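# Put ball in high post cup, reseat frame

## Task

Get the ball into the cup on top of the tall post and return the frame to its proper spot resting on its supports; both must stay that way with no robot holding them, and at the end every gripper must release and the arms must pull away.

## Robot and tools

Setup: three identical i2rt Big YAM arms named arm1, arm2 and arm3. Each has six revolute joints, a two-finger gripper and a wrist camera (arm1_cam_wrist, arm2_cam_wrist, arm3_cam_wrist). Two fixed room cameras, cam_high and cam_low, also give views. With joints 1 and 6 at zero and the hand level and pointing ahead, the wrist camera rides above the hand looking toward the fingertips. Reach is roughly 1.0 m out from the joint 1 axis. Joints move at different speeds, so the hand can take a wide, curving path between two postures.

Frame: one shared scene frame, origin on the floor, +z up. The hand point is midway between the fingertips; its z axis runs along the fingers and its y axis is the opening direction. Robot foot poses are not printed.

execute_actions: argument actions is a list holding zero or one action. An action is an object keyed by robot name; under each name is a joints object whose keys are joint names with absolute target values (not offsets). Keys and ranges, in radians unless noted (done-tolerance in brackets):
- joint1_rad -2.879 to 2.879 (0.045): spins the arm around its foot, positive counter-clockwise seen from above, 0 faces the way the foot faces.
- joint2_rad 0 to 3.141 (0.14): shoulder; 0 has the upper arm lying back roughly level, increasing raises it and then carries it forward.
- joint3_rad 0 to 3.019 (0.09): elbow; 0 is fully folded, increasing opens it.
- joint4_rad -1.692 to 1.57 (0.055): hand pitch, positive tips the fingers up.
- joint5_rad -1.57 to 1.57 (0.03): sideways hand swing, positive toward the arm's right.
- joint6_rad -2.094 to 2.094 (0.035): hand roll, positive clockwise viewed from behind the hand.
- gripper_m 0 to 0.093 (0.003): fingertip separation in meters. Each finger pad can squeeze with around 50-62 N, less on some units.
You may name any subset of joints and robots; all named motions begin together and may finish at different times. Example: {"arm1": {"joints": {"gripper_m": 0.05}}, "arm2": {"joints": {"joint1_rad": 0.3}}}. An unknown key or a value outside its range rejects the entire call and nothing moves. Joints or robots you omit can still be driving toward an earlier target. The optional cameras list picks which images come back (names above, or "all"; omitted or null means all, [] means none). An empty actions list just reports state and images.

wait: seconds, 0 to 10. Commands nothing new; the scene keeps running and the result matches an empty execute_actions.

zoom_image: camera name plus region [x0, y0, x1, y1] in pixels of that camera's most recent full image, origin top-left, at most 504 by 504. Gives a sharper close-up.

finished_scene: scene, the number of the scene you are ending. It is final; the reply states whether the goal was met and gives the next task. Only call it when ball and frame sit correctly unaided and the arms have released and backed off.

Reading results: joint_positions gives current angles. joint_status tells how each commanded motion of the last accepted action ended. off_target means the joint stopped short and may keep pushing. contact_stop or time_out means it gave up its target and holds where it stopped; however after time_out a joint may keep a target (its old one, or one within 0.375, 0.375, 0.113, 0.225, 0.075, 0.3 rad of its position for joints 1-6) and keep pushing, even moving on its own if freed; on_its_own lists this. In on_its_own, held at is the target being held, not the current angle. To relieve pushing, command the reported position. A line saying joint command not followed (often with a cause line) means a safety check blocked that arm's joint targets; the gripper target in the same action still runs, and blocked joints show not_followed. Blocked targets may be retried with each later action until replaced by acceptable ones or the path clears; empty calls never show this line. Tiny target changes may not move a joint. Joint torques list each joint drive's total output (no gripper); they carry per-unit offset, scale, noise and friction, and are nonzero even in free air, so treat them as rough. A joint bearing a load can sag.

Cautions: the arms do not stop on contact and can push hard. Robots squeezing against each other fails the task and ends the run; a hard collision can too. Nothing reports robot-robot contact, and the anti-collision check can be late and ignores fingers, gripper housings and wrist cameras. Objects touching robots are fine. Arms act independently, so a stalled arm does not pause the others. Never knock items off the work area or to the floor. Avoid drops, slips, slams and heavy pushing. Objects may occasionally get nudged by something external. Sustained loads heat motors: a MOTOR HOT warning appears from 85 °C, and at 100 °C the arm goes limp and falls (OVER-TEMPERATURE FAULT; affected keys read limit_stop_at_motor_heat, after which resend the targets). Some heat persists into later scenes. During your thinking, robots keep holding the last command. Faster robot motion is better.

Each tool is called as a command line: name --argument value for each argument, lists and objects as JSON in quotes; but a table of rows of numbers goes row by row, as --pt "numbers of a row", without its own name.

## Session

execute_actions --actions '[]'

Scene clock: 0.00 s.
Joint torques (N m, as the arm reports them, + toward a larger angle): no reading
Motor temperatures (°C, as the motors report them): arm1=[26 28 26 24 23 23] | arm2=[23 26 29 25 24 26] | arm3=[24 29 25 25 26 24]
arm1.joint_positions: joint1_rad=-0.257 joint2_rad=+0.553 joint3_rad=+1.385 joint4_rad=-1.416 joint5_rad=-0.233 joint6_rad=+0.092 gripper_m=+0.094
arm1.joint_status: not commanded
arm1.hand: x=+1.2474 y=+0.0157 z=+1.3367 quat_wxyz=(+0.048, +0.872, -0.116, -0.474) (m; scene frame)
arm2.joint_positions: joint1_rad=+0.192 joint2_rad=+0.616 joint3_rad=+1.420 joint4_rad=-1.273 joint5_rad=-0.135 joint6_rad=+0.461 gripper_m=+0.094
arm2.joint_status: not commanded
arm2.hand: x=-0.5491 y=+1.0973 z=+1.3885 quat_wxyz=(-0.523, -0.486, -0.699, +0.044) (m; scene frame)
arm3.joint_positions: joint1_rad=+0.353 joint2_rad=+0.658 joint3_rad=+1.337 joint4_rad=-1.272 joint5_rad=-0.049 joint6_rad=+0.284 gripper_m=+0.095
arm3.joint_status: not commanded
arm3.hand: x=-0.6957 y=-0.9953 z=+1.3070 quat_wxyz=(-0.296, +0.484, -0.737, -0.368) (m; scene frame)
pictures: arm1_cam_wrist, arm2_cam_wrist, arm3_cam_wrist, cam_high, cam_low
Images, in order (width x height): arm1_cam_wrist 504x504, arm2_cam_wrist 504x504, arm3_cam_wrist 504x504, cam_high 504x504, cam_low 504x504.

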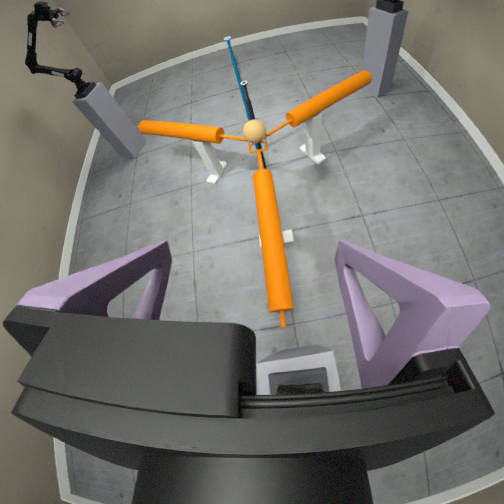

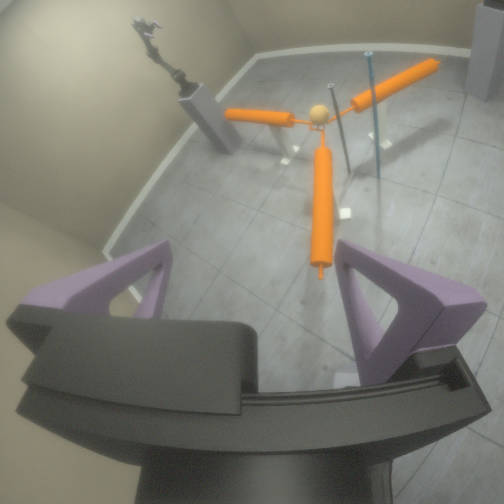

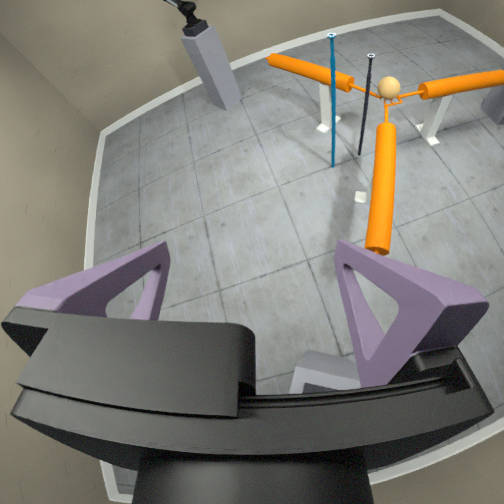

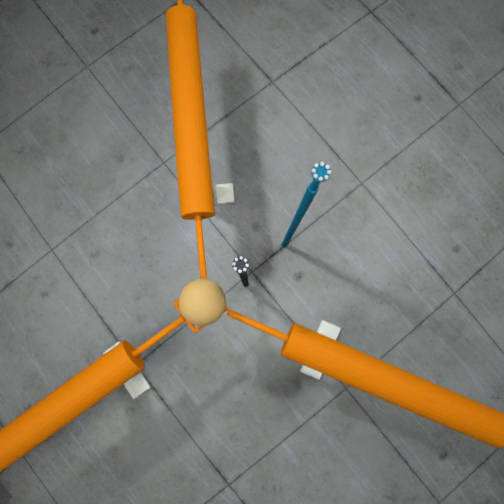

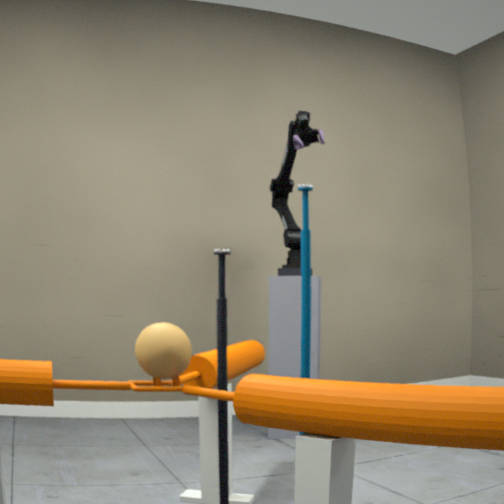

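execute_actions --actions '[{"arm1":{"joints":{"joint1_rad":0.165,"joint2_rad":2.2,"joint3_rad":0.35,"joint4_rad":0.44,"joint5_rad":0,"joint6_rad":0.19}},"arm2":{"joints":{"joint1_rad":0.347,"joint2_rad":2.39,"joint3_rad":1.34,"joint4_rad":-0.51,"joint5_rad":0,"joint6_rad":0.385}},"arm3":{"joints":{"joint1_rad":-0.237,"joint2_rad":2.29,"joint3_rad":1.24,"joint4_rad":-0.50,"joint5_rad":0,"joint6_rad":-0.165}}}]' --cameras '["arm1_cam_wrist","arm2_cam_wrist","arm3_cam_wrist"]'

Scene clock: 28.40 s.
Joint torques (N m, as the arm reports them, + toward a larger angle): arm1=[ -0.88 -10.22  -2.09   0.98   0.16   0.09] | arm2=[  1.42 -17.81   4.86   0.52   0.26  -0.04] | arm3=[  0.33 -20.79   6.62   1.02   0.15  -0.14]
Motor temperatures (°C, as the motors report them): arm1=[26 28 29 24 23 23] | arm2=[23 26 32 26 24 26] | arm3=[24 29 28 25 26 24]
arm1.joint_positions: joint1_rad=+0.160 joint2_rad=+2.194 joint3_rad=+0.350 joint4_rad=+0.429 joint5_rad=-0.003 joint6_rad=+0.174 gripper_m=+0.094
arm1.joint_status: all done
arm1.hand: x=+1.2210 y=-0.0247 z=+0.5871 quat_wxyz=(+0.008, +0.997, -0.030, -0.071) (m; scene frame)
arm2.joint_positions: joint1_rad=+0.344 joint2_rad=+2.379 joint3_rad=+1.339 joint4_rad=-0.517 joint5_rad=-0.003 joint6_rad=+0.397 gripper_m=+0.094
arm2.joint_status: all done
arm2.hand: x=-0.3098 y=+0.9123 z=+0.5864 quat_wxyz=(-0.006, -0.517, -0.856, +0.002) (m; scene frame)
arm3.joint_positions: joint1_rad=-0.245 joint2_rad=+2.278 joint3_rad=+1.230 joint4_rad=-0.514 joint5_rad=-0.002 joint6_rad=-0.151 gripper_m=+0.095
arm3.joint_status: all done
arm3.hand: x=-0.3745 y=-0.8800 z=+0.5890 quat_wxyz=(-0.008, +0.467, -0.884, -0.003) (m; scene frame)
pictures: arm1_cam_wrist, arm2_cam_wrist, arm3_cam_wrist
Images, in order (width x height): arm1_cam_wrist 504x504, arm2_cam_wrist 504x504, arm3_cam_wrist 504x504.

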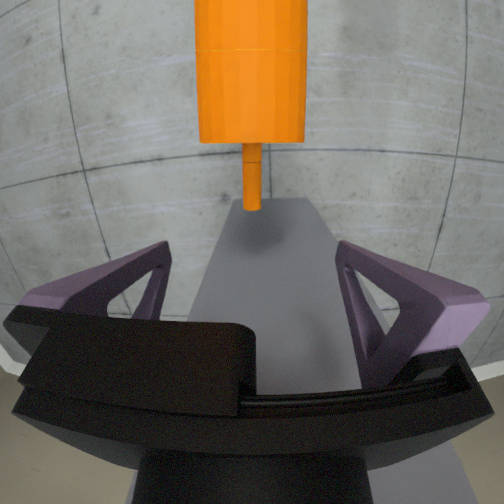

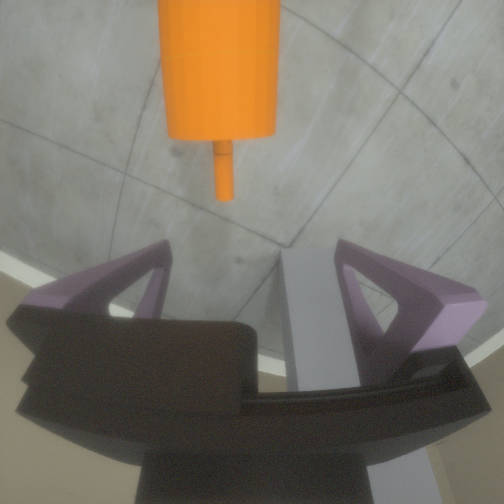

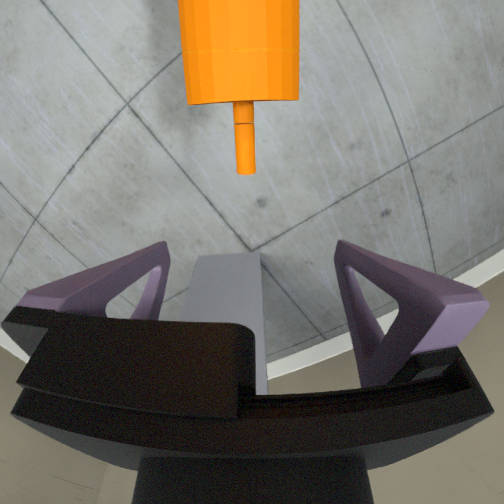

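execute_actions --actions '[{"arm1":{"joints":{"joint2_rad":2.615,"joint3_rad":0.522,"joint4_rad":0.68,"gripper_m":0.07}},"arm2":{"joints":{"joint1_rad":0.41,"joint2_rad":2.61,"joint3_rad":1.44,"joint4_rad":-0.39,"joint6_rad":0.47,"gripper_m":0.07}},"arm3":{"joints":{"joint1_rad":-0.215,"joint2_rad":2.54,"joint3_rad":1.395,"joint4_rad":-0.40,"joint6_rad":-0.12,"gripper_m":0.07}}}]' --cameras '["arm1_cam_wrist","arm2_cam_wrist","arm3_cam_wrist"]'

Scene clock: 51.07 s.
Joint torques (N m, as the arm reports them, + toward a larger angle): arm1=[ -0.88 -12.9   -5.3    0.95   0.16   0.09] | arm2=[  0.72 -19.33   4.08   0.55   0.2    0.25] | arm3=[ -0.08 -22.86   5.7    0.72   0.15   0.1 ]
Motor temperatures (°C, as the motors report them): arm1=[26 28 27 24 23 23] | arm2=[23 28 31 25 24 26] | arm3=[24 31 27 25 26 24]
arm1.joint_positions: joint1_rad=+0.160 joint2_rad=+2.621 joint3_rad=+0.532 joint4_rad=+0.669 joint5_rad=-0.003 joint6_rad=+0.175 gripper_m=+0.070
arm1.joint_status: all done
arm1.hand: x=+1.2233 y=-0.0237 z=+0.4844 quat_wxyz=(+0.008, +0.997, -0.030, -0.069) (m; scene frame)
arm2.joint_positions: joint1_rad=+0.416 joint2_rad=+2.608 joint3_rad=+1.438 joint4_rad=-0.392 joint5_rad=-0.002 joint6_rad=+0.457 gripper_m=+0.070
arm2.joint_status: all done
arm2.hand: x=-0.2914 y=+0.9459 z=+0.4856 quat_wxyz=(-0.003, -0.512, -0.859, +0.002) (m; scene frame)
arm3.joint_positions: joint1_rad=-0.218 joint2_rad=+2.536 joint3_rad=+1.385 joint4_rad=-0.405 joint5_rad=-0.002 joint6_rad=-0.134 gripper_m=+0.070
arm3.joint_status: all done
arm3.hand: x=-0.3713 y=-0.8560 z=+0.4872 quat_wxyz=(-0.011, +0.471, -0.882, -0.004) (m; scene frame)
pictures: arm1_cam_wrist, arm2_cam_wrist, arm3_cam_wrist
Images, in order (width x height): arm1_cam_wrist 504x504, arm2_cam_wrist 504x504, arm3_cam_wrist 504x504.

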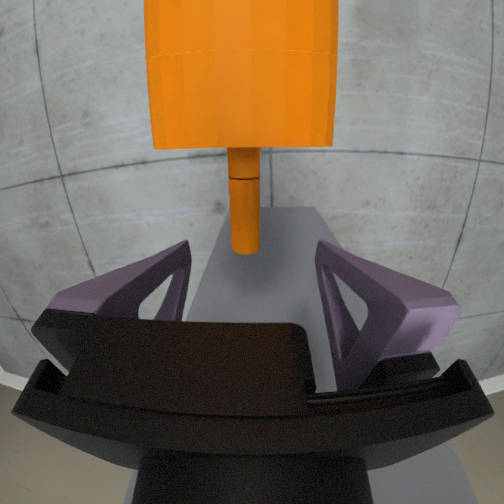

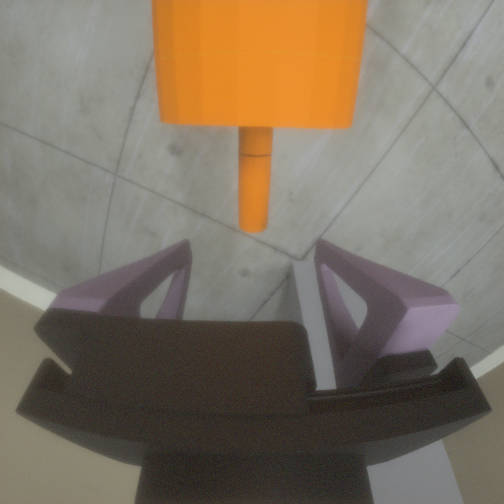

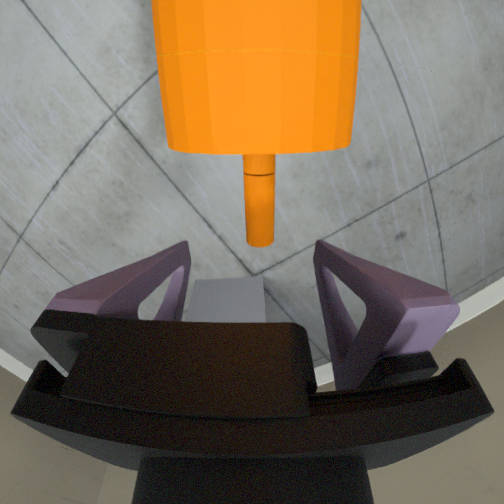

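execute_actions --actions '[{"arm1":{"joints":{"joint1_rad":0.19,"joint2_rad":2.853,"joint3_rad":0.705,"joint4_rad":0.745,"gripper_m":0.055}},"arm2":{"joints":{"joint1_rad":0.40,"joint2_rad":2.805,"joint3_rad":1.60,"joint4_rad":-0.352,"joint6_rad":0.43,"gripper_m":0.055}},"arm3":{"joints":{"joint1_rad":-0.235,"joint2_rad":2.74,"joint3_rad":1.525,"joint4_rad":-0.335,"gripper_m":0.055}}}]' --cameras '["arm1_cam_wrist","arm2_cam_wrist","arm3_cam_wrist"]'

execute_actions --actions '[{"arm1":{"joints":{"gripper_m":0.0}},"arm2":{"joints":{"gripper_m":0.0}},"arm3":{"joints":{"gripper_m":0.0}}}]'

Scene clock: 62.00 s.
Joint torques (N m, as the arm reports them, + toward a larger angle): arm1=[ -0.23 -13.16  -4.76   0.79   0.15   0.09] | arm2=[  0.65 -18.85   4.4    0.48   0.22  -0.04] | arm3=[ -1.02 -23.16   5.18   0.87   0.19   0.09]
Motor temperatures (°C, as the motors report them): arm1=[26 29 27 24 23 23] | arm2=[23 29 30 25 24 26] | arm3=[24 32 27 25 26 24]
arm1.joint_positions: joint1_rad=+0.175 joint2_rad=+2.856 joint3_rad=+0.704 joint4_rad=+0.738 joint5_rad=-0.003 joint6_rad=+0.175 gripper_m=+0.055
arm1.joint_status: all done
arm1.hand: x=+1.2237 y=-0.0265 z=+0.4094 quat_wxyz=(+0.009, +0.997, -0.022, -0.071) (m; scene frame)
arm2.joint_positions: joint1_rad=+0.405 joint2_rad=+2.791 joint3_rad=+1.589 joint4_rad=-0.353 joint5_rad=-0.002 joint6_rad=+0.442 gripper_m=+0.055
arm2.joint_status: all done
arm2.hand: x=-0.2876 y=+0.9357 z=+0.4134 quat_wxyz=(-0.007, -0.510, -0.860, +0.002) (m; scene frame)
arm3.joint_positions: joint1_rad=-0.228 joint2_rad=+2.732 joint3_rad=+1.515 joint4_rad=-0.344 joint5_rad=-0.003 joint6_rad=-0.134 gripper_m=+0.055
arm3.joint_status: all done
arm3.hand: x=-0.3676 y=-0.8594 z=+0.4063 quat_wxyz=(-0.008, +0.467, -0.884, -0.004) (m; scene frame)
pictures: arm1_cam_wrist, arm2_cam_wrist, arm3_cam_wrist
Images, in order (width x height): arm1_cam_wrist 504x504, arm2_cam_wrist 504x504, arm3_cam_wrist 504x504.

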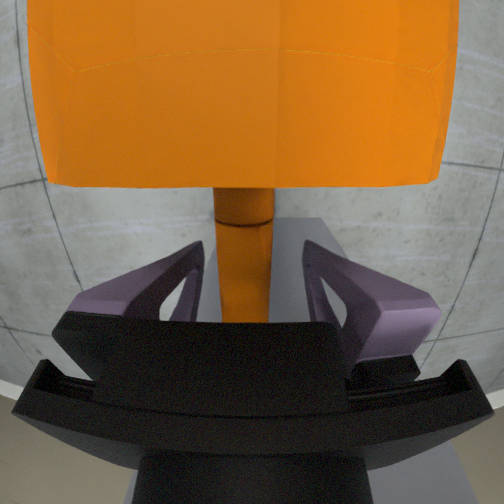

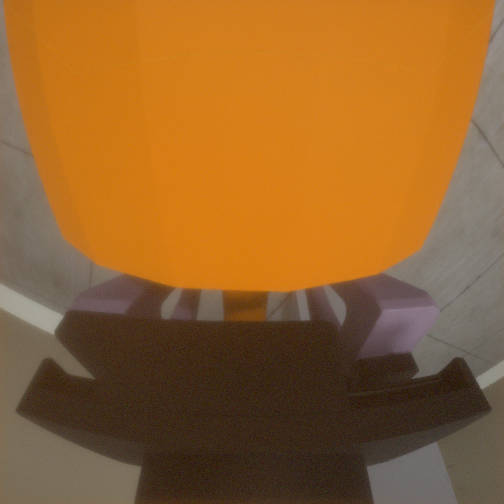

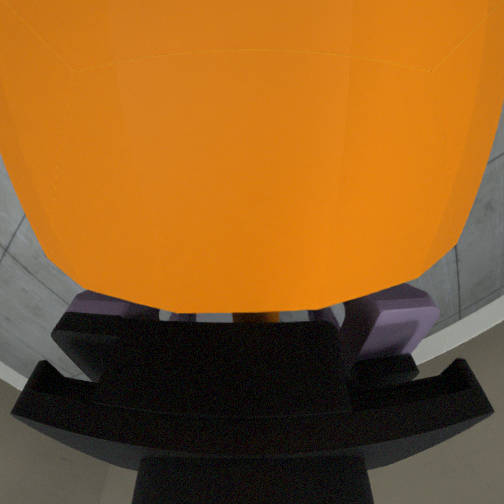

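Scene clock: 62.60 s.
Joint torques (N m, as the arm reports them, + toward a larger angle): arm1=[ -0.29 -13.05  -4.84   0.75   0.21   0.08] | arm2=[  0.62 -18.7    4.32   0.39   0.32  -0.2 ] | arm3=[ -0.79 -23.13   5.12   0.81  -0.04   0.21]
Motor temperatures (°C, as the motors report them): arm1=[26 29 27 24 23 23] | arm2=[23 29 30 25 24 26] | arm3=[24 32 27 25 26 24]
arm1.joint_positions: joint1_rad=+0.176 joint2_rad=+2.856 joint3_rad=+0.704 joint4_rad=+0.739 joint5_rad=-0.004 joint6_rad=+0.175 gripper_m=+0.016
arm1.joint_status: gripper_m off_target (ended at +0.016, target +0.000)
arm1.hand: x=+1.2230 y=-0.0272 z=+0.4095 quat_wxyz=(+0.010, +0.997, -0.022, -0.072) (m; scene frame)
arm2.joint_positions: joint1_rad=+0.406 joint2_rad=+2.791 joint3_rad=+1.589 joint4_rad=-0.353 joint5_rad=-0.005 joint6_rad=+0.457 gripper_m=+0.017
arm2.joint_status: gripper_m off_target (ended at +0.017, target +0.000)
arm2.hand: x=-0.2872 y=+0.9363 z=+0.4134 quat_wxyz=(-0.007, -0.516, -0.857, +0.001) (m; scene frame)
arm3.joint_positions: joint1_rad=-0.230 joint2_rad=+2.732 joint3_rad=+1.515 joint4_rad=-0.343 joint5_rad=+0.003 joint6_rad=-0.149 gripper_m=+0.017
arm3.joint_status: gripper_m off_target (ended at +0.017, target +0.000)
arm3.hand: x=-0.3658 y=-0.8606 z=+0.4063 quat_wxyz=(-0.009, +0.472, -0.881, -0.001) (m; scene frame)
pictures: arm1_cam_wrist, arm2_cam_wrist, arm3_cam_wrist, cam_high, cam_low
Images, in order (width x height): arm1_cam_wrist 504x504, arm2_cam_wrist 504x504, arm3_cam_wrist 504x504, cam_high 504x504, cam_low 504x504.

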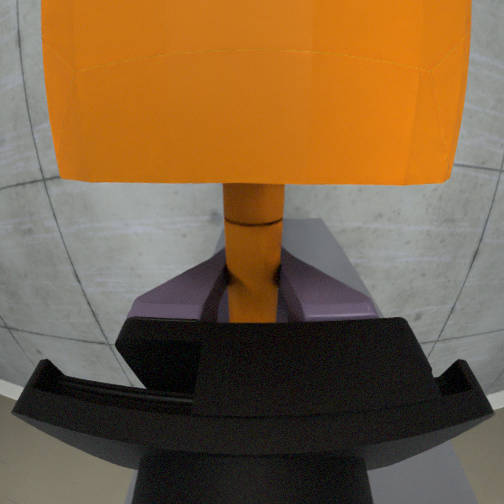

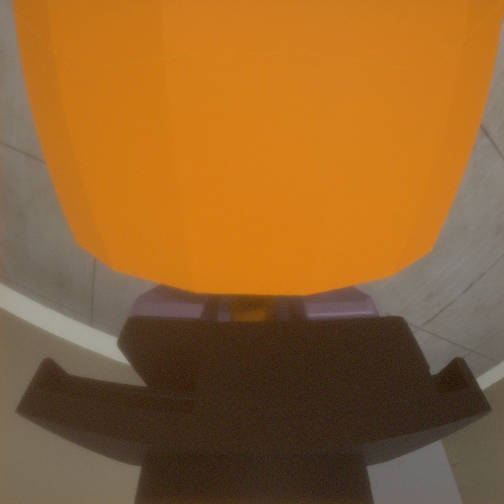

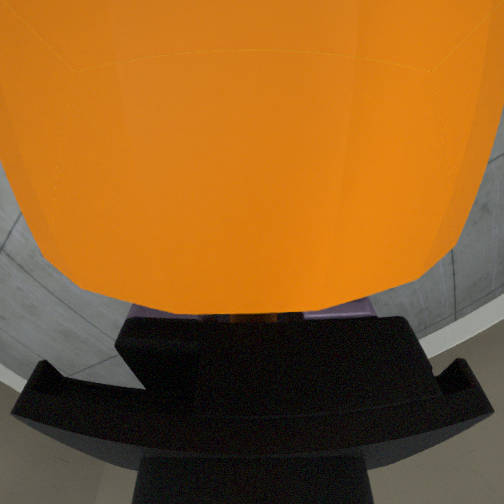

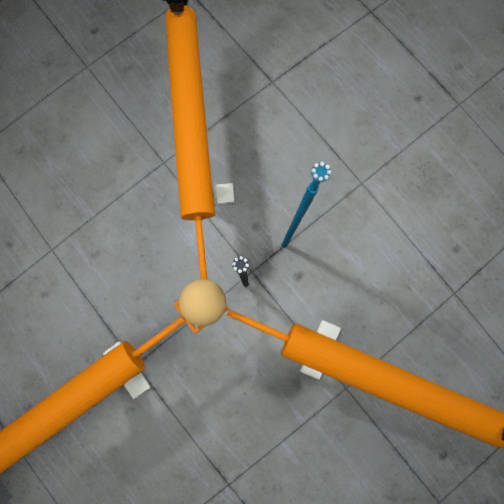

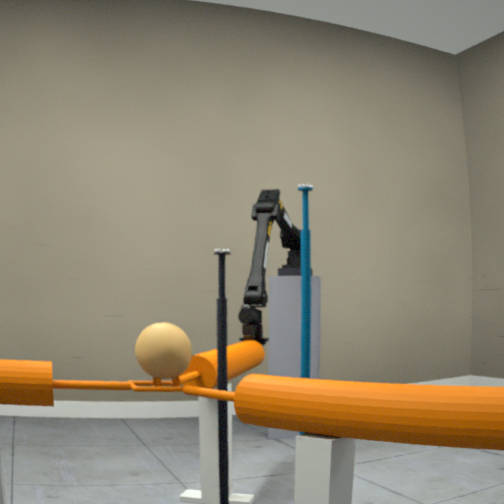

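execute_actions --actions '[{"arm1":{"joints":{"joint2_rad":2.59,"joint3_rad":0.521,"joint4_rad":0.67}},"arm2":{"joints":{"joint2_rad":2.575,"joint3_rad":1.455,"joint4_rad":-0.42}},"arm3":{"joints":{"joint2_rad":2.518,"joint3_rad":1.392,"joint4_rad":-0.425}}}]' --cameras '[]'

execute_actions --actions '[{"arm1":{"joints":{"joint2_rad":2.212,"joint3_rad":0.362,"joint4_rad":0.45}},"arm2":{"joints":{"joint2_rad":2.365,"joint3_rad":1.356,"joint4_rad":-0.53}},"arm3":{"joints":{"joint2_rad":2.31,"joint3_rad":1.305,"joint4_rad":-0.545}}}]' --cameras '[]'

execute_actions --actions '[{"arm1":{"joints":{"joint2_rad":1.713,"joint3_rad":0.283,"joint4_rad":0.025}},"arm2":{"joints":{"joint2_rad":2.173,"joint3_rad":1.312,"joint4_rad":-0.68}},"arm3":{"joints":{"joint2_rad":2.12,"joint3_rad":1.273,"joint4_rad":-0.705}}}]' --cameras '["cam_high","cam_low"]'

execute_actions --actions '[{"arm1":{"joints":{"joint1_rad":0.16,"joint2_rad":1.238,"joint3_rad":0.385,"joint4_rad":-0.55}},"arm2":{"joints":{"joint1_rad":0.385,"joint2_rad":1.965,"joint3_rad":1.288,"joint4_rad":-0.865,"joint6_rad":0.43}},"arm3":{"joints":{"joint1_rad":-0.203,"joint2_rad":1.92,"joint3_rad":1.272,"joint4_rad":-0.905,"joint6_rad":-0.118}}}]' --cameras '["cam_high","cam_low"]'

Scene clock: 102.97 s.
Joint torques (N m, as the arm reports them, + toward a larger angle): arm1=[ -0.31 -14.2   -5.43   0.81   0.22   0.08] | arm2=[  1.07 -21.37   3.95   0.12   0.14  -0.14] | arm3=[ -0.94 -25.18   5.33  -0.25   0.03   0.25]
Motor temperatures (°C, as the motors report them): arm1=[26 29 27 24 23 23] | arm2=[23 31 30 25 24 26] | arm3=[24 33 26 25 26 24]
arm1.joint_positions: joint1_rad=+0.177 joint2_rad=+2.609 joint3_rad=+0.535 joint4_rad=+0.663 joint5_rad=-0.005 joint6_rad=+0.175 gripper_m=+0.016
arm1.joint_status: all done
arm1.hand: x=+1.2183 y=-0.0287 z=+0.4864 quat_wxyz=(+0.010, +0.997, -0.021, -0.073) (m; scene frame)
arm2.joint_positions: joint1_rad=+0.397 joint2_rad=+2.603 joint3_rad=+1.456 joint4_rad=-0.414 joint5_rad=+0.000 joint6_rad=+0.452 gripper_m=+0.017
arm2.joint_status: all done
arm2.hand: x=-0.2915 y=+0.9332 z=+0.4907 quat_wxyz=(-0.003, -0.517, -0.856, +0.003) (m; scene frame)
arm3.joint_positions: joint1_rad=-0.229 joint2_rad=+2.541 joint3_rad=+1.385 joint4_rad=-0.407 joint5_rad=+0.001 joint6_rad=-0.150 gripper_m=+0.017
arm3.joint_status: all done
arm3.hand: x=-0.3686 y=-0.8627 z=+0.4844 quat_wxyz=(-0.007, +0.473, -0.881, -0.001) (m; scene frame)
pictures: none
No camera images: the call's "cameras" was empty. Leave "cameras" out to get every camera's image.

Scene clock: 104.03 s.
Joint torques (N m, as the arm reports them, + toward a larger angle): arm1=[ -0.43 -13.44  -2.71   0.61   0.2    0.08] | arm2=[  1.77 -20.39   5.03   0.36   0.13  -0.17] | arm3=[ -0.63 -24.26   6.4   -0.08   0.05   0.28]
Motor temperatures (°C, as the motors report them): arm1=[26 29 27 24 23 23] | arm2=[23 31 30 25 24 26] | arm3=[24 33 26 25 26 24]
arm1.joint_positions: joint1_rad=+0.177 joint2_rad=+2.234 joint3_rad=+0.369 joint4_rad=+0.449 joint5_rad=-0.004 joint6_rad=+0.175 gripper_m=+0.016
arm1.joint_status: all done
arm1.hand: x=+1.2189 y=-0.0291 z=+0.5780 quat_wxyz=(+0.009, +0.997, -0.021, -0.071) (m; scene frame)
arm2.joint_positions: joint1_rad=+0.398 joint2_rad=+2.385 joint3_rad=+1.354 joint4_rad=-0.529 joint5_rad=+0.000 joint6_rad=+0.452 gripper_m=+0.017
arm2.joint_status: all done
arm2.hand: x=-0.2894 y=+0.9327 z=+0.5859 quat_wxyz=(-0.004, -0.517, -0.856, +0.003) (m; scene frame)
arm3.joint_positions: joint1_rad=-0.232 joint2_rad=+2.328 joint3_rad=+1.298 joint4_rad=-0.530 joint5_rad=+0.001 joint6_rad=-0.152 gripper_m=+0.017
arm3.joint_status: all done
arm3.hand: x=-0.3669 y=-0.8623 z=+0.5771 quat_wxyz=(-0.009, +0.473, -0.881, -0.002) (m; scene frame)
pictures: none
No camera images: the call's "cameras" was empty. Leave "cameras" out to get every camera's image.

Scene clock: 105.17 s.
Joint torques (N m, as the arm reports them, + toward a larger angle): arm1=[ -0.32 -10.23   1.56   0.3    0.19   0.08] | arm2=[  1.32 -19.58   6.1    0.44   0.18  -0.04] | arm3=[ -0.51 -22.83   7.72  -0.12   0.05   0.24]
Motor temperatures (°C, as the motors report them): arm1=[26 29 27 24 23 23] | arm2=[23 31 30 25 24 26] | arm3=[24 33 26 25 26 24]
arm1.joint_positions: joint1_rad=+0.177 joint2_rad=+1.732 joint3_rad=+0.288 joint4_rad=+0.030 joint5_rad=-0.004 joint6_rad=+0.175 gripper_m=+0.016
arm1.joint_status: all done
arm1.hand: x=+1.2170 y=-0.0300 z=+0.6711 quat_wxyz=(+0.009, +0.997, -0.022, -0.072) (m; scene frame)
arm2.joint_positions: joint1_rad=+0.396 joint2_rad=+2.191 joint3_rad=+1.311 joint4_rad=-0.681 joint5_rad=+0.000 joint6_rad=+0.451 gripper_m=+0.017
arm2.joint_status: all done
arm2.hand: x=-0.2893 y=+0.9321 z=+0.6777 quat_wxyz=(-0.004, -0.518, -0.856, +0.003) (m; scene frame)
arm3.joint_positions: joint1_rad=-0.232 joint2_rad=+2.136 joint3_rad=+1.266 joint4_rad=-0.690 joint5_rad=+0.001 joint6_rad=-0.152 gripper_m=+0.017
arm3.joint_status: all done
arm3.hand: x=-0.3668 y=-0.8624 z=+0.6677 quat_wxyz=(-0.009, +0.473, -0.881, -0.002) (m; scene frame)
pictures: cam_high, cam_low
Images, in order (width x height): cam_high 504x504, cam_low 504x504.

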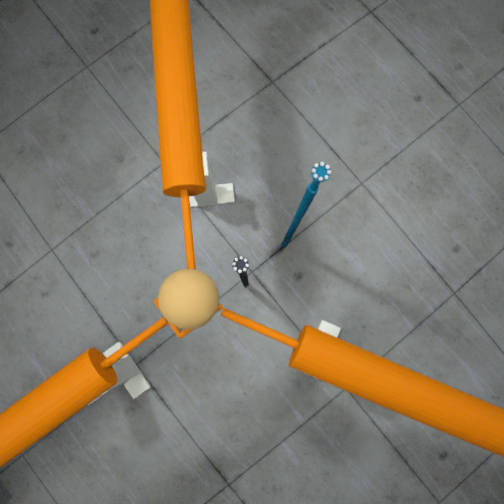

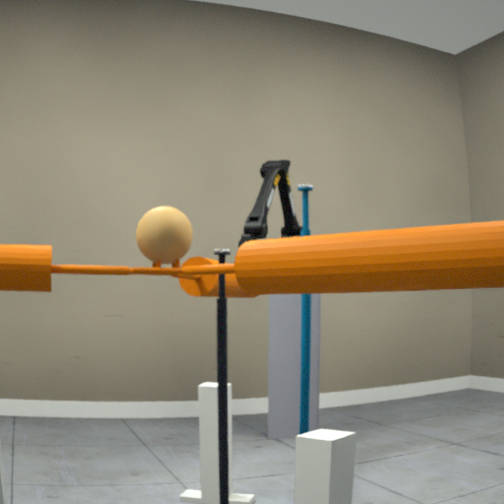

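Scene clock: 106.43 s.
Joint torques (N m, as the arm reports them, + toward a larger angle): arm1=[-1.84 -6.24  8.72 -0.88  0.23  0.08] | arm2=[  1.28 -18.6    7.45   0.46   0.09  -0.09] | arm3=[ -0.45 -21.08   9.75  -0.46  -0.04   0.04]
Motor temperatures (°C, as the motors report them): arm1=[26 29 27 24 23 23] | arm2=[23 31 30 25 24 26] | arm3=[24 33 26 25 26 24]
arm1.joint_positions: joint1_rad=+0.169 joint2_rad=+1.246 joint3_rad=+0.368 joint4_rad=-0.515 joint5_rad=-0.005 joint6_rad=+0.176 gripper_m=+0.016
arm1.joint_status: all done
arm1.hand: x=+1.1992 y=-0.0313 z=+0.7746 quat_wxyz=(+0.011, +0.996, -0.026, -0.082) (m; scene frame)
arm2.joint_positions: joint1_rad=+0.383 joint2_rad=+1.980 joint3_rad=+1.285 joint4_rad=-0.868 joint5_rad=+0.001 joint6_rad=+0.443 gripper_m=+0.017
arm2.joint_status: all done
arm2.hand: x=-0.3033 y=+0.9342 z=+0.7793 quat_wxyz=(-0.003, -0.520, -0.854, +0.003) (m; scene frame)
arm3.joint_positions: joint1_rad=-0.201 joint2_rad=+1.930 joint3_rad=+1.259 joint4_rad=-0.881 joint5_rad=+0.003 joint6_rad=-0.124 gripper_m=+0.017
arm3.joint_status: all done
arm3.hand: x=-0.3851 y=-0.8590 z=+0.7693 quat_wxyz=(-0.013, +0.474, -0.880, -0.003) (m; scene frame)
pictures: cam_high, cam_low
Images, in order (width x height): cam_high 504x504, cam_low 504x504.

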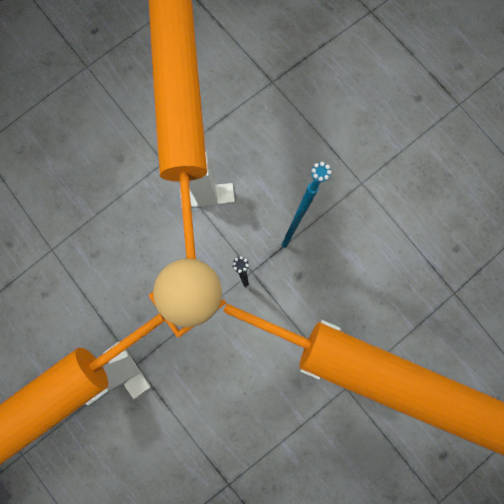

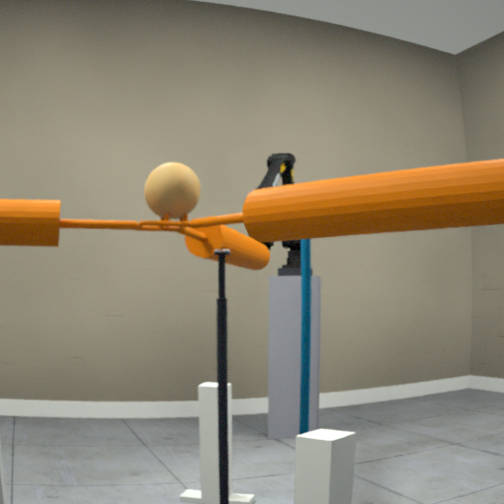

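execute_actions --actions '[{"arm1":{"joints":{"joint1_rad":0.128,"joint2_rad":1.295,"joint3_rad":0.685,"joint4_rad":-0.80,"joint6_rad":0.125}},"arm2":{"joints":{"joint1_rad":0.28,"joint2_rad":1.72,"joint3_rad":1.122,"joint4_rad":-0.95,"joint6_rad":0.322}},"arm3":{"joints":{"joint1_rad":-0.072,"joint2_rad":1.707,"joint3_rad":1.168,"joint4_rad":-1.02,"joint6_rad":0.015}}}]' --cameras '[]'

execute_actions --actions '[{"arm1":{"joints":{"joint1_rad":0.11,"joint2_rad":1.398,"joint3_rad":1.0,"joint4_rad":-1.008,"joint6_rad":0.105}},"arm2":{"joints":{"joint1_rad":0.152,"joint2_rad":1.492,"joint3_rad":1.05,"joint4_rad":-1.105,"joint6_rad":0.194}},"arm3":{"joints":{"joint1_rad":0.077,"joint2_rad":1.53,"joint3_rad":1.155,"joint4_rad":-1.182,"joint6_rad":0.164}}}]' --cameras '[]'

execute_actions --actions '[{"arm1":{"joints":{"joint1_rad":0.098,"joint2_rad":1.62,"joint3_rad":1.258,"joint4_rad":-1.04,"joint6_rad":0.092}},"arm2":{"joints":{"joint1_rad":-0.032,"joint2_rad":1.358,"joint3_rad":0.912,"joint4_rad":-1.095,"joint6_rad":0.01}},"arm3":{"joints":{"joint1_rad":0.271,"joint2_rad":1.45,"joint3_rad":1.072,"joint4_rad":-1.17,"joint6_rad":0.358}}}]' --cameras '["cam_high","cam_low"]'

execute_actions --actions '[{"arm1":{"joints":{"joint1_rad":0.09,"joint2_rad":1.815,"joint3_rad":1.523,"joint4_rad":-1.105,"joint6_rad":0.083}},"arm2":{"joints":{"joint1_rad":-0.234,"joint2_rad":1.273,"joint3_rad":0.833,"joint4_rad":-1.105,"joint6_rad":-0.192}},"arm3":{"joints":{"joint1_rad":0.458,"joint2_rad":1.42,"joint3_rad":1.045,"joint4_rad":-1.17,"joint6_rad":0.545}}}]' --cameras '["cam_high","cam_low"]'

zoom_image --camera "cam_low" --region '[240, 100, 360, 220]'

zoom_image --camera "cam_high" --region '[240, 110, 390, 260]'

Scene clock: 125.63 s.
Joint torques (N m, as the arm reports them, + toward a larger angle): arm1=[ -1.92 -10.23  11.26  -1.16   0.15  -0.2 ] | arm2=[  1.65 -15.51   7.49   0.12   0.17  -0.07] | arm3=[ -0.33 -18.69   9.33  -0.52  -0.13   0.08]
Motor temperatures (°C, as the motors report them): arm1=[26 28 28 24 23 23] | arm2=[23 31 31 25 24 26] | arm3=[24 33 27 25 26 24]
arm1.joint_positions: joint1_rad=+0.138 joint2_rad=+1.307 joint3_rad=+0.659 joint4_rad=-0.759 joint5_rad=-0.003 joint6_rad=+0.139 gripper_m=+0.016
arm1.joint_status: all done
arm1.hand: x=+1.1179 y=-0.0310 z=+0.8388 quat_wxyz=(+0.006, +0.997, -0.023, -0.075) (m; scene frame)
arm2.joint_positions: joint1_rad=+0.275 joint2_rad=+1.735 joint3_rad=+1.126 joint4_rad=-0.941 joint5_rad=+0.000 joint6_rad=+0.335 gripper_m=+0.017
arm2.joint_status: all done
arm2.hand: x=-0.3843 y=+0.9332 z=+0.8475 quat_wxyz=(-0.009, -0.520, -0.854, +0.004) (m; scene frame)
arm3.joint_positions: joint1_rad=-0.071 joint2_rad=+1.721 joint3_rad=+1.166 joint4_rad=-0.996 joint5_rad=+0.006 joint6_rad=+0.002 gripper_m=+0.017
arm3.joint_status: all done
arm3.hand: x=-0.4652 y=-0.8584 z=+0.8385 quat_wxyz=(-0.014, +0.476, -0.879, -0.003) (m; scene frame)
pictures: none
No camera images: the call's "cameras" was empty. Leave "cameras" out to get every camera's image.

Scene clock: 126.63 s.
Joint torques (N m, as the arm reports them, + toward a larger angle): arm1=[ -1.58 -13.95  13.15  -1.11   0.25  -0.16] | arm2=[  1.71 -13.43   7.83   0.06   0.     0.  ] | arm3=[ -0.42 -16.78  10.24  -0.81  -0.03   0.12]
Motor temperatures (°C, as the motors report them): arm1=[26 28 28 24 23 23] | arm2=[23 31 31 25 24 26] | arm3=[24 33 28 25 26 24]
arm1.joint_positions: joint1_rad=+0.114 joint2_rad=+1.419 joint3_rad=+0.961 joint4_rad=-0.968 joint5_rad=-0.006 joint6_rad=+0.116 gripper_m=+0.016
arm1.joint_status: all done
arm1.hand: x=+1.0400 y=-0.0295 z=+0.9006 quat_wxyz=(+0.005, +0.998, -0.023, -0.066) (m; scene frame)
arm2.joint_positions: joint1_rad=+0.144 joint2_rad=+1.508 joint3_rad=+1.058 joint4_rad=-1.094 joint5_rad=+0.003 joint6_rad=+0.204 gripper_m=+0.017
arm2.joint_status: all done
arm2.hand: x=-0.4628 y=+0.9323 z=+0.9202 quat_wxyz=(-0.011, -0.520, -0.854, +0.008) (m; scene frame)
arm3.joint_positions: joint1_rad=+0.077 joint2_rad=+1.547 joint3_rad=+1.152 joint4_rad=-1.150 joint5_rad=+0.004 joint6_rad=+0.149 gripper_m=+0.017
arm3.joint_status: all done
arm3.hand: x=-0.5423 y=-0.8569 z=+0.9086 quat_wxyz=(-0.015, +0.477, -0.879, -0.007) (m; scene frame)
pictures: none
No camera images: the call's "cameras" was empty. Leave "cameras" out to get every camera's image.

Scene clock: 127.63 s.
Joint torques (N m, as the arm reports them, + toward a larger angle): arm1=[ -1.76 -19.52  13.92  -1.06   0.12  -0.19] | arm2=[  1.67 -11.77   7.85  -0.39   0.03  -0.03] | arm3=[ -1.02 -18.08   9.92  -1.11  -0.05   0.07]
Motor temperatures (°C, as the motors report them): arm1=[26 28 29 24 23 23] | arm2=[23 31 31 25 24 26] | arm3=[24 33 28 25 26 24]
arm1.joint_positions: joint1_rad=+0.104 joint2_rad=+1.654 joint3_rad=+1.211 joint4_rad=-1.003 joint5_rad=-0.002 joint6_rad=+0.106 gripper_m=+0.016
arm1.joint_status: all done
arm1.hand: x=+0.9533 y=-0.0296 z=+0.8911 quat_wxyz=(+0.002, +0.998, -0.023, -0.057) (m; scene frame)
arm2.joint_positions: joint1_rad=-0.039 joint2_rad=+1.394 joint3_rad=+0.919 joint4_rad=-1.073 joint5_rad=+0.002 joint6_rad=+0.021 gripper_m=+0.017
arm2.joint_status: all done
arm2.hand: x=-0.5496 y=+0.9333 z=+0.9144 quat_wxyz=(-0.008, -0.520, -0.854, +0.009) (m; scene frame)
arm3.joint_positions: joint1_rad=+0.273 joint2_rad=+1.494 joint3_rad=+1.070 joint4_rad=-1.132 joint5_rad=+0.005 joint6_rad=+0.347 gripper_m=+0.017
arm3.joint_status: all done
arm3.hand: x=-0.6296 y=-0.8556 z=+0.9003 quat_wxyz=(-0.011, +0.476, -0.880, -0.004) (m; scene frame)
pictures: cam_high, cam_low
Images, in order (width x height): cam_high 504x504, cam_low 504x504.

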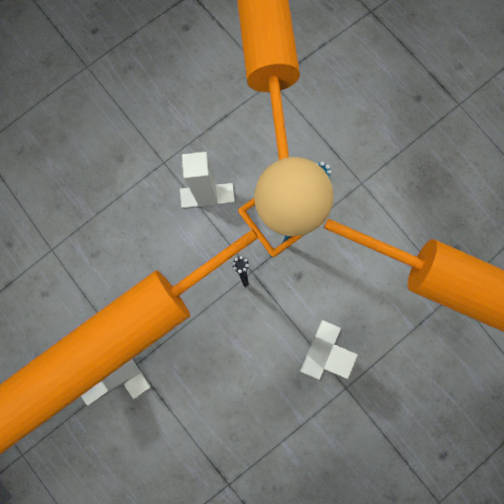

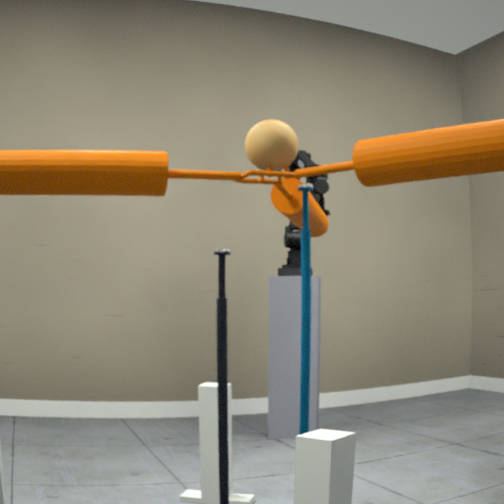

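Scene clock: 128.60 s.
Joint torques (N m, as the arm reports them, + toward a larger angle): arm1=[ -1.54 -23.85  15.49  -1.     0.2   -0.16] | arm2=[  1.62 -10.89   7.58  -0.59   0.01  -0.02] | arm3=[ -0.11 -17.69   9.91  -1.1   -0.11   0.11]
Motor temperatures (°C, as the motors report them): arm1=[26 28 29 24 23 23] | arm2=[23 31 31 25 24 26] | arm3=[24 33 28 25 26 24]
arm1.joint_positions: joint1_rad=+0.093 joint2_rad=+1.852 joint3_rad=+1.460 joint4_rad=-1.070 joint5_rad=-0.004 joint6_rad=+0.094 gripper_m=+0.016
arm1.joint_status: all done
arm1.hand: x=+0.8776 y=-0.0278 z=+0.8810 quat_wxyz=(+0.002, +0.999, -0.023, -0.049) (m; scene frame)
arm2.joint_positions: joint1_rad=-0.239 joint2_rad=+1.309 joint3_rad=+0.843 joint4_rad=-1.077 joint5_rad=+0.002 joint6_rad=-0.180 gripper_m=+0.017
arm2.joint_status: all done
arm2.hand: x=-0.6258 y=+0.9333 z=+0.9166 quat_wxyz=(-0.009, -0.519, -0.855, +0.012) (m; scene frame)
arm3.joint_positions: joint1_rad=+0.456 joint2_rad=+1.465 joint3_rad=+1.044 joint4_rad=-1.133 joint5_rad=+0.007 joint6_rad=+0.528 gripper_m=+0.017
arm3.joint_status: all done
arm3.hand: x=-0.7041 y=-0.8547 z=+0.9019 quat_wxyz=(-0.011, +0.476, -0.879, -0.006) (m; scene frame)
pictures: cam_high, cam_low
Images, in order (width x height): cam_high 504x504, cam_low 504x504.

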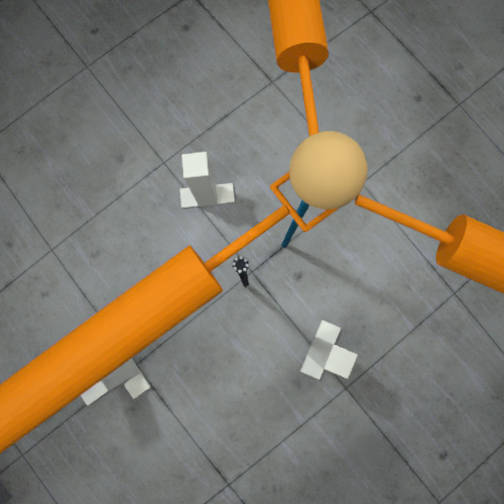

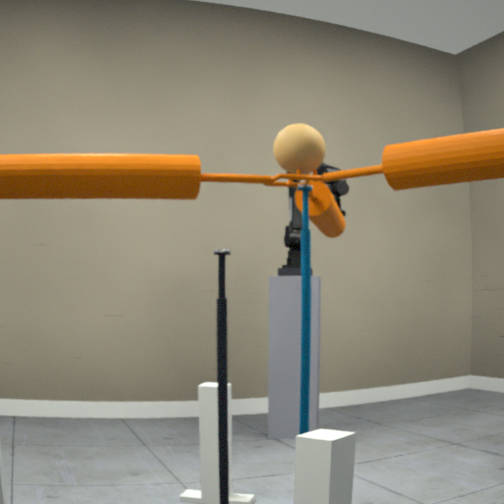

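Region (240, 100, 360, 220) of cam_low's 504x504 image, scaled by 4.200, with more detail than that image has.

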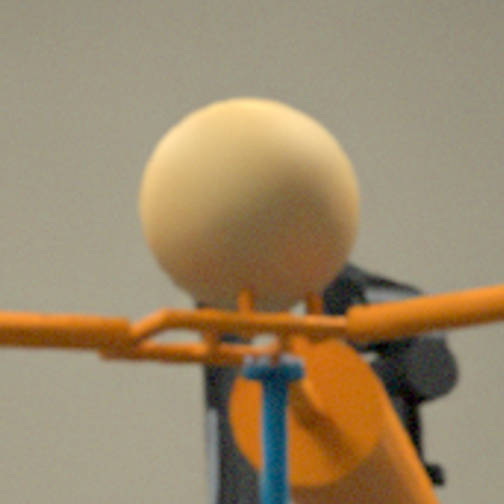

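Region (240, 110, 390, 260) of cam_high's 504x504 image, scaled by 3.360, with more detail than that image has.

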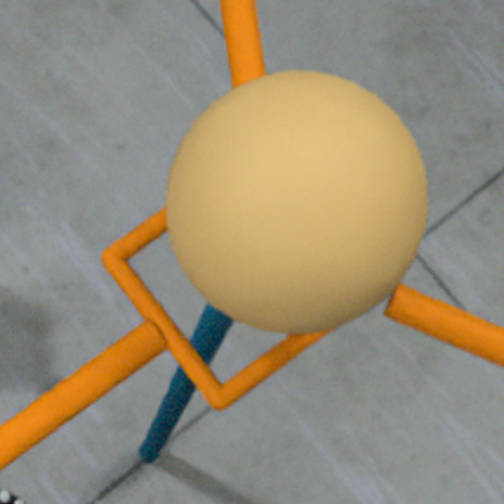

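execute_actions --actions '[{"arm1":{"joints":{"joint1_rad":0.14,"joint2_rad":1.85,"joint3_rad":1.63,"joint4_rad":-1.165,"joint6_rad":0.14}},"arm2":{"joints":{"joint1_rad":-0.318,"joint2_rad":1.345,"joint3_rad":0.885,"joint4_rad":-1.09,"joint6_rad":-0.275}},"arm3":{"joints":{"joint1_rad":0.52,"joint2_rad":1.385,"joint3_rad":0.985,"joint4_rad":-1.165,"joint6_rad":0.603}}}]' --cameras '["cam_high","cam_low"]'

zoom_image --camera "cam_low" --region '[240, 100, 360, 220]'

zoom_image --camera "cam_high" --region '[240, 100, 390, 250]'

Scene clock: 148.10 s.
Joint torques (N m, as the arm reports them, + toward a larger angle): arm1=[ -0.48 -23.6   15.97  -0.77   0.18   0.07] | arm2=[ 1.3  -9.61 10.53 -0.99  0.31 -0.09] | arm3=[  0.01 -16.74   9.23  -1.17  -0.27   0.14]
Motor temperatures (°C, as the motors report them): arm1=[26 30 33 24 23 23] | arm2=[23 29 32 25 24 26] | arm3=[24 32 28 25 26 24]
arm1.joint_positions: joint1_rad=+0.123 joint2_rad=+1.877 joint3_rad=+1.566 joint4_rad=-1.135 joint5_rad=-0.004 joint6_rad=+0.123 gripper_m=+0.016
arm1.joint_status: all done
arm1.hand: x=+0.8553 y=-0.0469 z=+0.9057 quat_wxyz=(+0.004, +0.998, -0.023, -0.057) (m; scene frame)
arm2.joint_positions: joint1_rad=-0.318 joint2_rad=+1.353 joint3_rad=+0.858 joint4_rad=-1.046 joint5_rad=-0.006 joint6_rad=-0.258 gripper_m=+0.017
arm2.joint_status: all done
arm2.hand: x=-0.6477 y=+0.9146 z=+0.9080 quat_wxyz=(-0.011, -0.519, -0.854, +0.011) (m; scene frame)
arm3.joint_positions: joint1_rad=+0.513 joint2_rad=+1.426 joint3_rad=+0.990 joint4_rad=-1.128 joint5_rad=+0.011 joint6_rad=+0.584 gripper_m=+0.017
arm3.joint_status: all done
arm3.hand: x=-0.7264 y=-0.8739 z=+0.8971 quat_wxyz=(-0.010, +0.477, -0.879, -0.001) (m; scene frame)
pictures: cam_high, cam_low
Images, in order (width x height): cam_high 504x504, cam_low 504x504.

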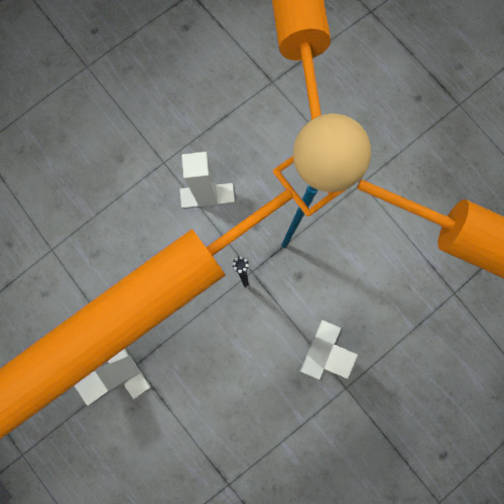

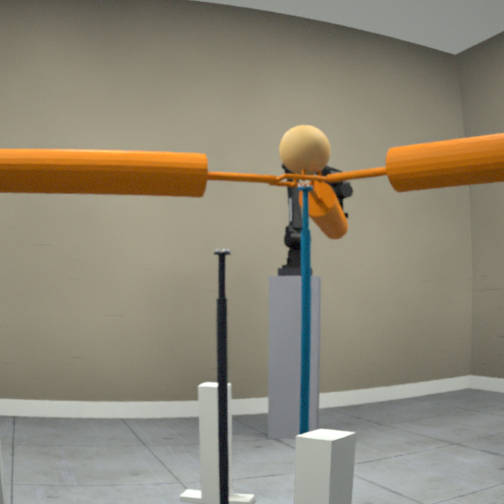

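Region (240, 100, 360, 220) of cam_low's 504x504 image, scaled by 4.200, with more detail than that image has.

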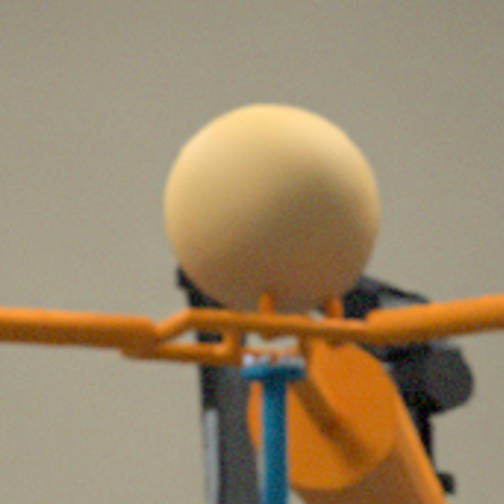

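Region (240, 100, 390, 250) of cam_high's 504x504 image, scaled by 3.360, with more detail than that image has.

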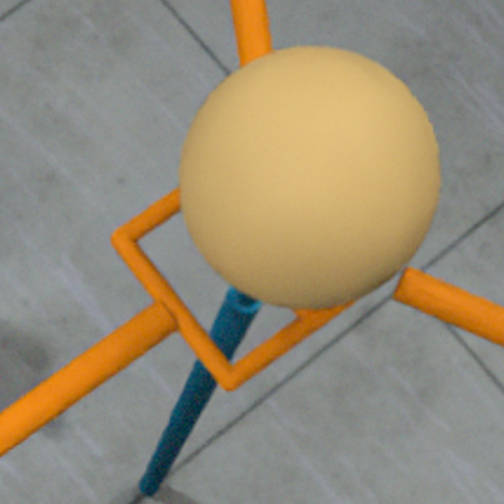

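execute_actions --actions '[{"arm1":{"joints":{"joint2_rad":1.89,"joint3_rad":1.52,"joint4_rad":-1.055}},"arm2":{"joints":{"joint2_rad":1.405,"joint3_rad":0.80,"joint4_rad":-0.94}},"arm3":{"joints":{"joint2_rad":1.455,"joint3_rad":0.94,"joint4_rad":-1.045}}}]' --cameras '["cam_low"]'

execute_actions --actions '[{"arm1":{"joints":{"joint2_rad":1.94,"joint3_rad":1.468,"joint4_rad":-0.955}},"arm2":{"joints":{"joint2_rad":1.487,"joint3_rad":0.75,"joint4_rad":-0.81}},"arm3":{"joints":{"joint2_rad":1.527,"joint3_rad":0.885,"joint4_rad":-0.92}}}]' --cameras '["cam_high","cam_low"]'

Scene clock: 160.17 s.
Joint torques (N m, as the arm reports them, + toward a larger angle): arm1=[ -0.54 -25.6   10.21   0.22   0.18   0.09] | arm2=[  0.74 -10.1    6.95   0.16   0.3   -0.06] | arm3=[  0.17 -13.69   9.67   0.24  -0.19   0.13]
Motor temperatures (°C, as the motors report them): arm1=[26 31 34 24 23 23] | arm2=[23 29 34 25 24 26] | arm3=[24 32 28 25 26 24]
arm1.joint_positions: joint1_rad=+0.129 joint2_rad=+1.921 joint3_rad=+1.521 joint4_rad=-1.052 joint5_rad=-0.004 joint6_rad=+0.127 gripper_m=+0.016
arm1.joint_status: all done
arm1.hand: x=+0.8549 y=-0.0500 z=+0.8654 quat_wxyz=(+0.004, +0.998, -0.022, -0.054) (m; scene frame)
arm2.joint_positions: joint1_rad=-0.319 joint2_rad=+1.414 joint3_rad=+0.812 joint4_rad=-0.933 joint5_rad=-0.006 joint6_rad=-0.260 gripper_m=+0.017
arm2.joint_status: all done
arm2.hand: x=-0.6475 y=+0.9111 z=+0.8734 quat_wxyz=(-0.014, -0.519, -0.855, +0.013) (m; scene frame)
arm3.joint_positions: joint1_rad=+0.513 joint2_rad=+1.462 joint3_rad=+0.936 joint4_rad=-1.042 joint5_rad=+0.009 joint6_rad=+0.585 gripper_m=+0.017
arm3.joint_status: all done
arm3.hand: x=-0.7264 y=-0.8770 z=+0.8659 quat_wxyz=(-0.009, +0.477, -0.879, +0.000) (m; scene frame)
pictures: cam_low
Images, in order (width x height): cam_low 504x504.

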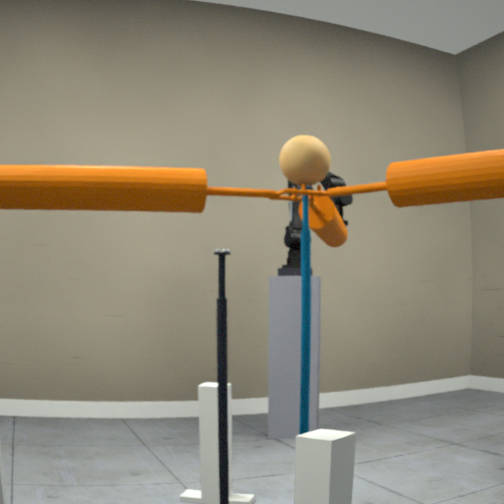

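Scene clock: 161.07 s.
Joint torques (N m, as the arm reports them, + toward a larger angle): arm1=[ -0.53 -23.79   9.23   0.55   0.14   0.06] | arm2=[ 1.4  -9.95  6.24  0.28  0.36 -0.07] | arm3=[  0.23 -13.9    9.01   0.36  -0.21   0.13]
Motor temperatures (°C, as the motors report them): arm1=[26 31 33 24 23 23] | arm2=[23 28 33 25 24 26] | arm3=[24 32 28 25 26 24]
arm1.joint_positions: joint1_rad=+0.129 joint2_rad=+1.965 joint3_rad=+1.471 joint4_rad=-0.952 joint5_rad=-0.002 joint6_rad=+0.127 gripper_m=+0.016
arm1.joint_status: all done
arm1.hand: x=+0.8547 y=-0.0495 z=+0.8243 quat_wxyz=(+0.003, +0.998, -0.022, -0.057) (m; scene frame)
arm2.joint_positions: joint1_rad=-0.319 joint2_rad=+1.495 joint3_rad=+0.761 joint4_rad=-0.805 joint5_rad=-0.007 joint6_rad=-0.260 gripper_m=+0.017
arm2.joint_status: all done
arm2.hand: x=-0.6478 y=+0.9121 z=+0.8319 quat_wxyz=(-0.013, -0.519, -0.855, +0.011) (m; scene frame)
arm3.joint_positions: joint1_rad=+0.513 joint2_rad=+1.532 joint3_rad=+0.880 joint4_rad=-0.918 joint5_rad=+0.009 joint6_rad=+0.586 gripper_m=+0.017
arm3.joint_status: all done
arm3.hand: x=-0.7262 y=-0.8772 z=+0.8233 quat_wxyz=(-0.008, +0.476, -0.879, +0.001) (m; scene frame)
pictures: cam_high, cam_low
Images, in order (width x height): cam_high 504x504, cam_low 504x504.

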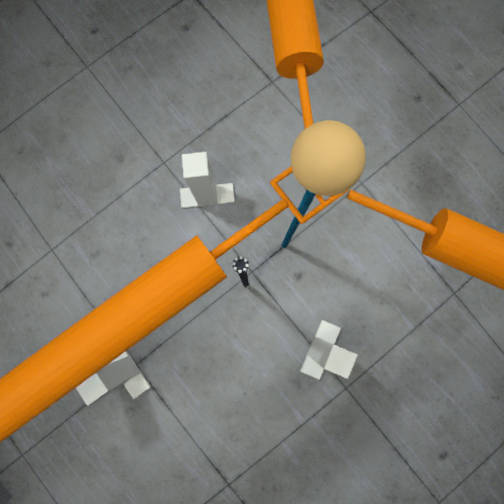

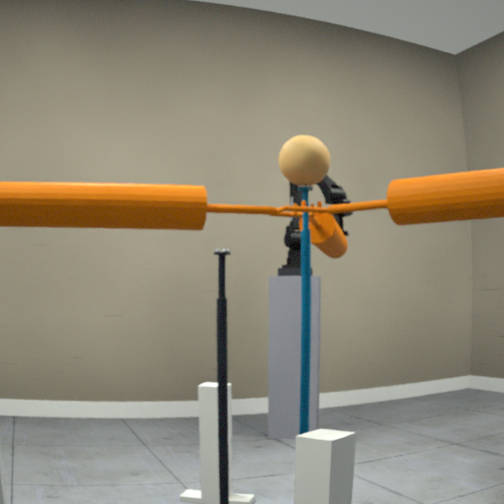

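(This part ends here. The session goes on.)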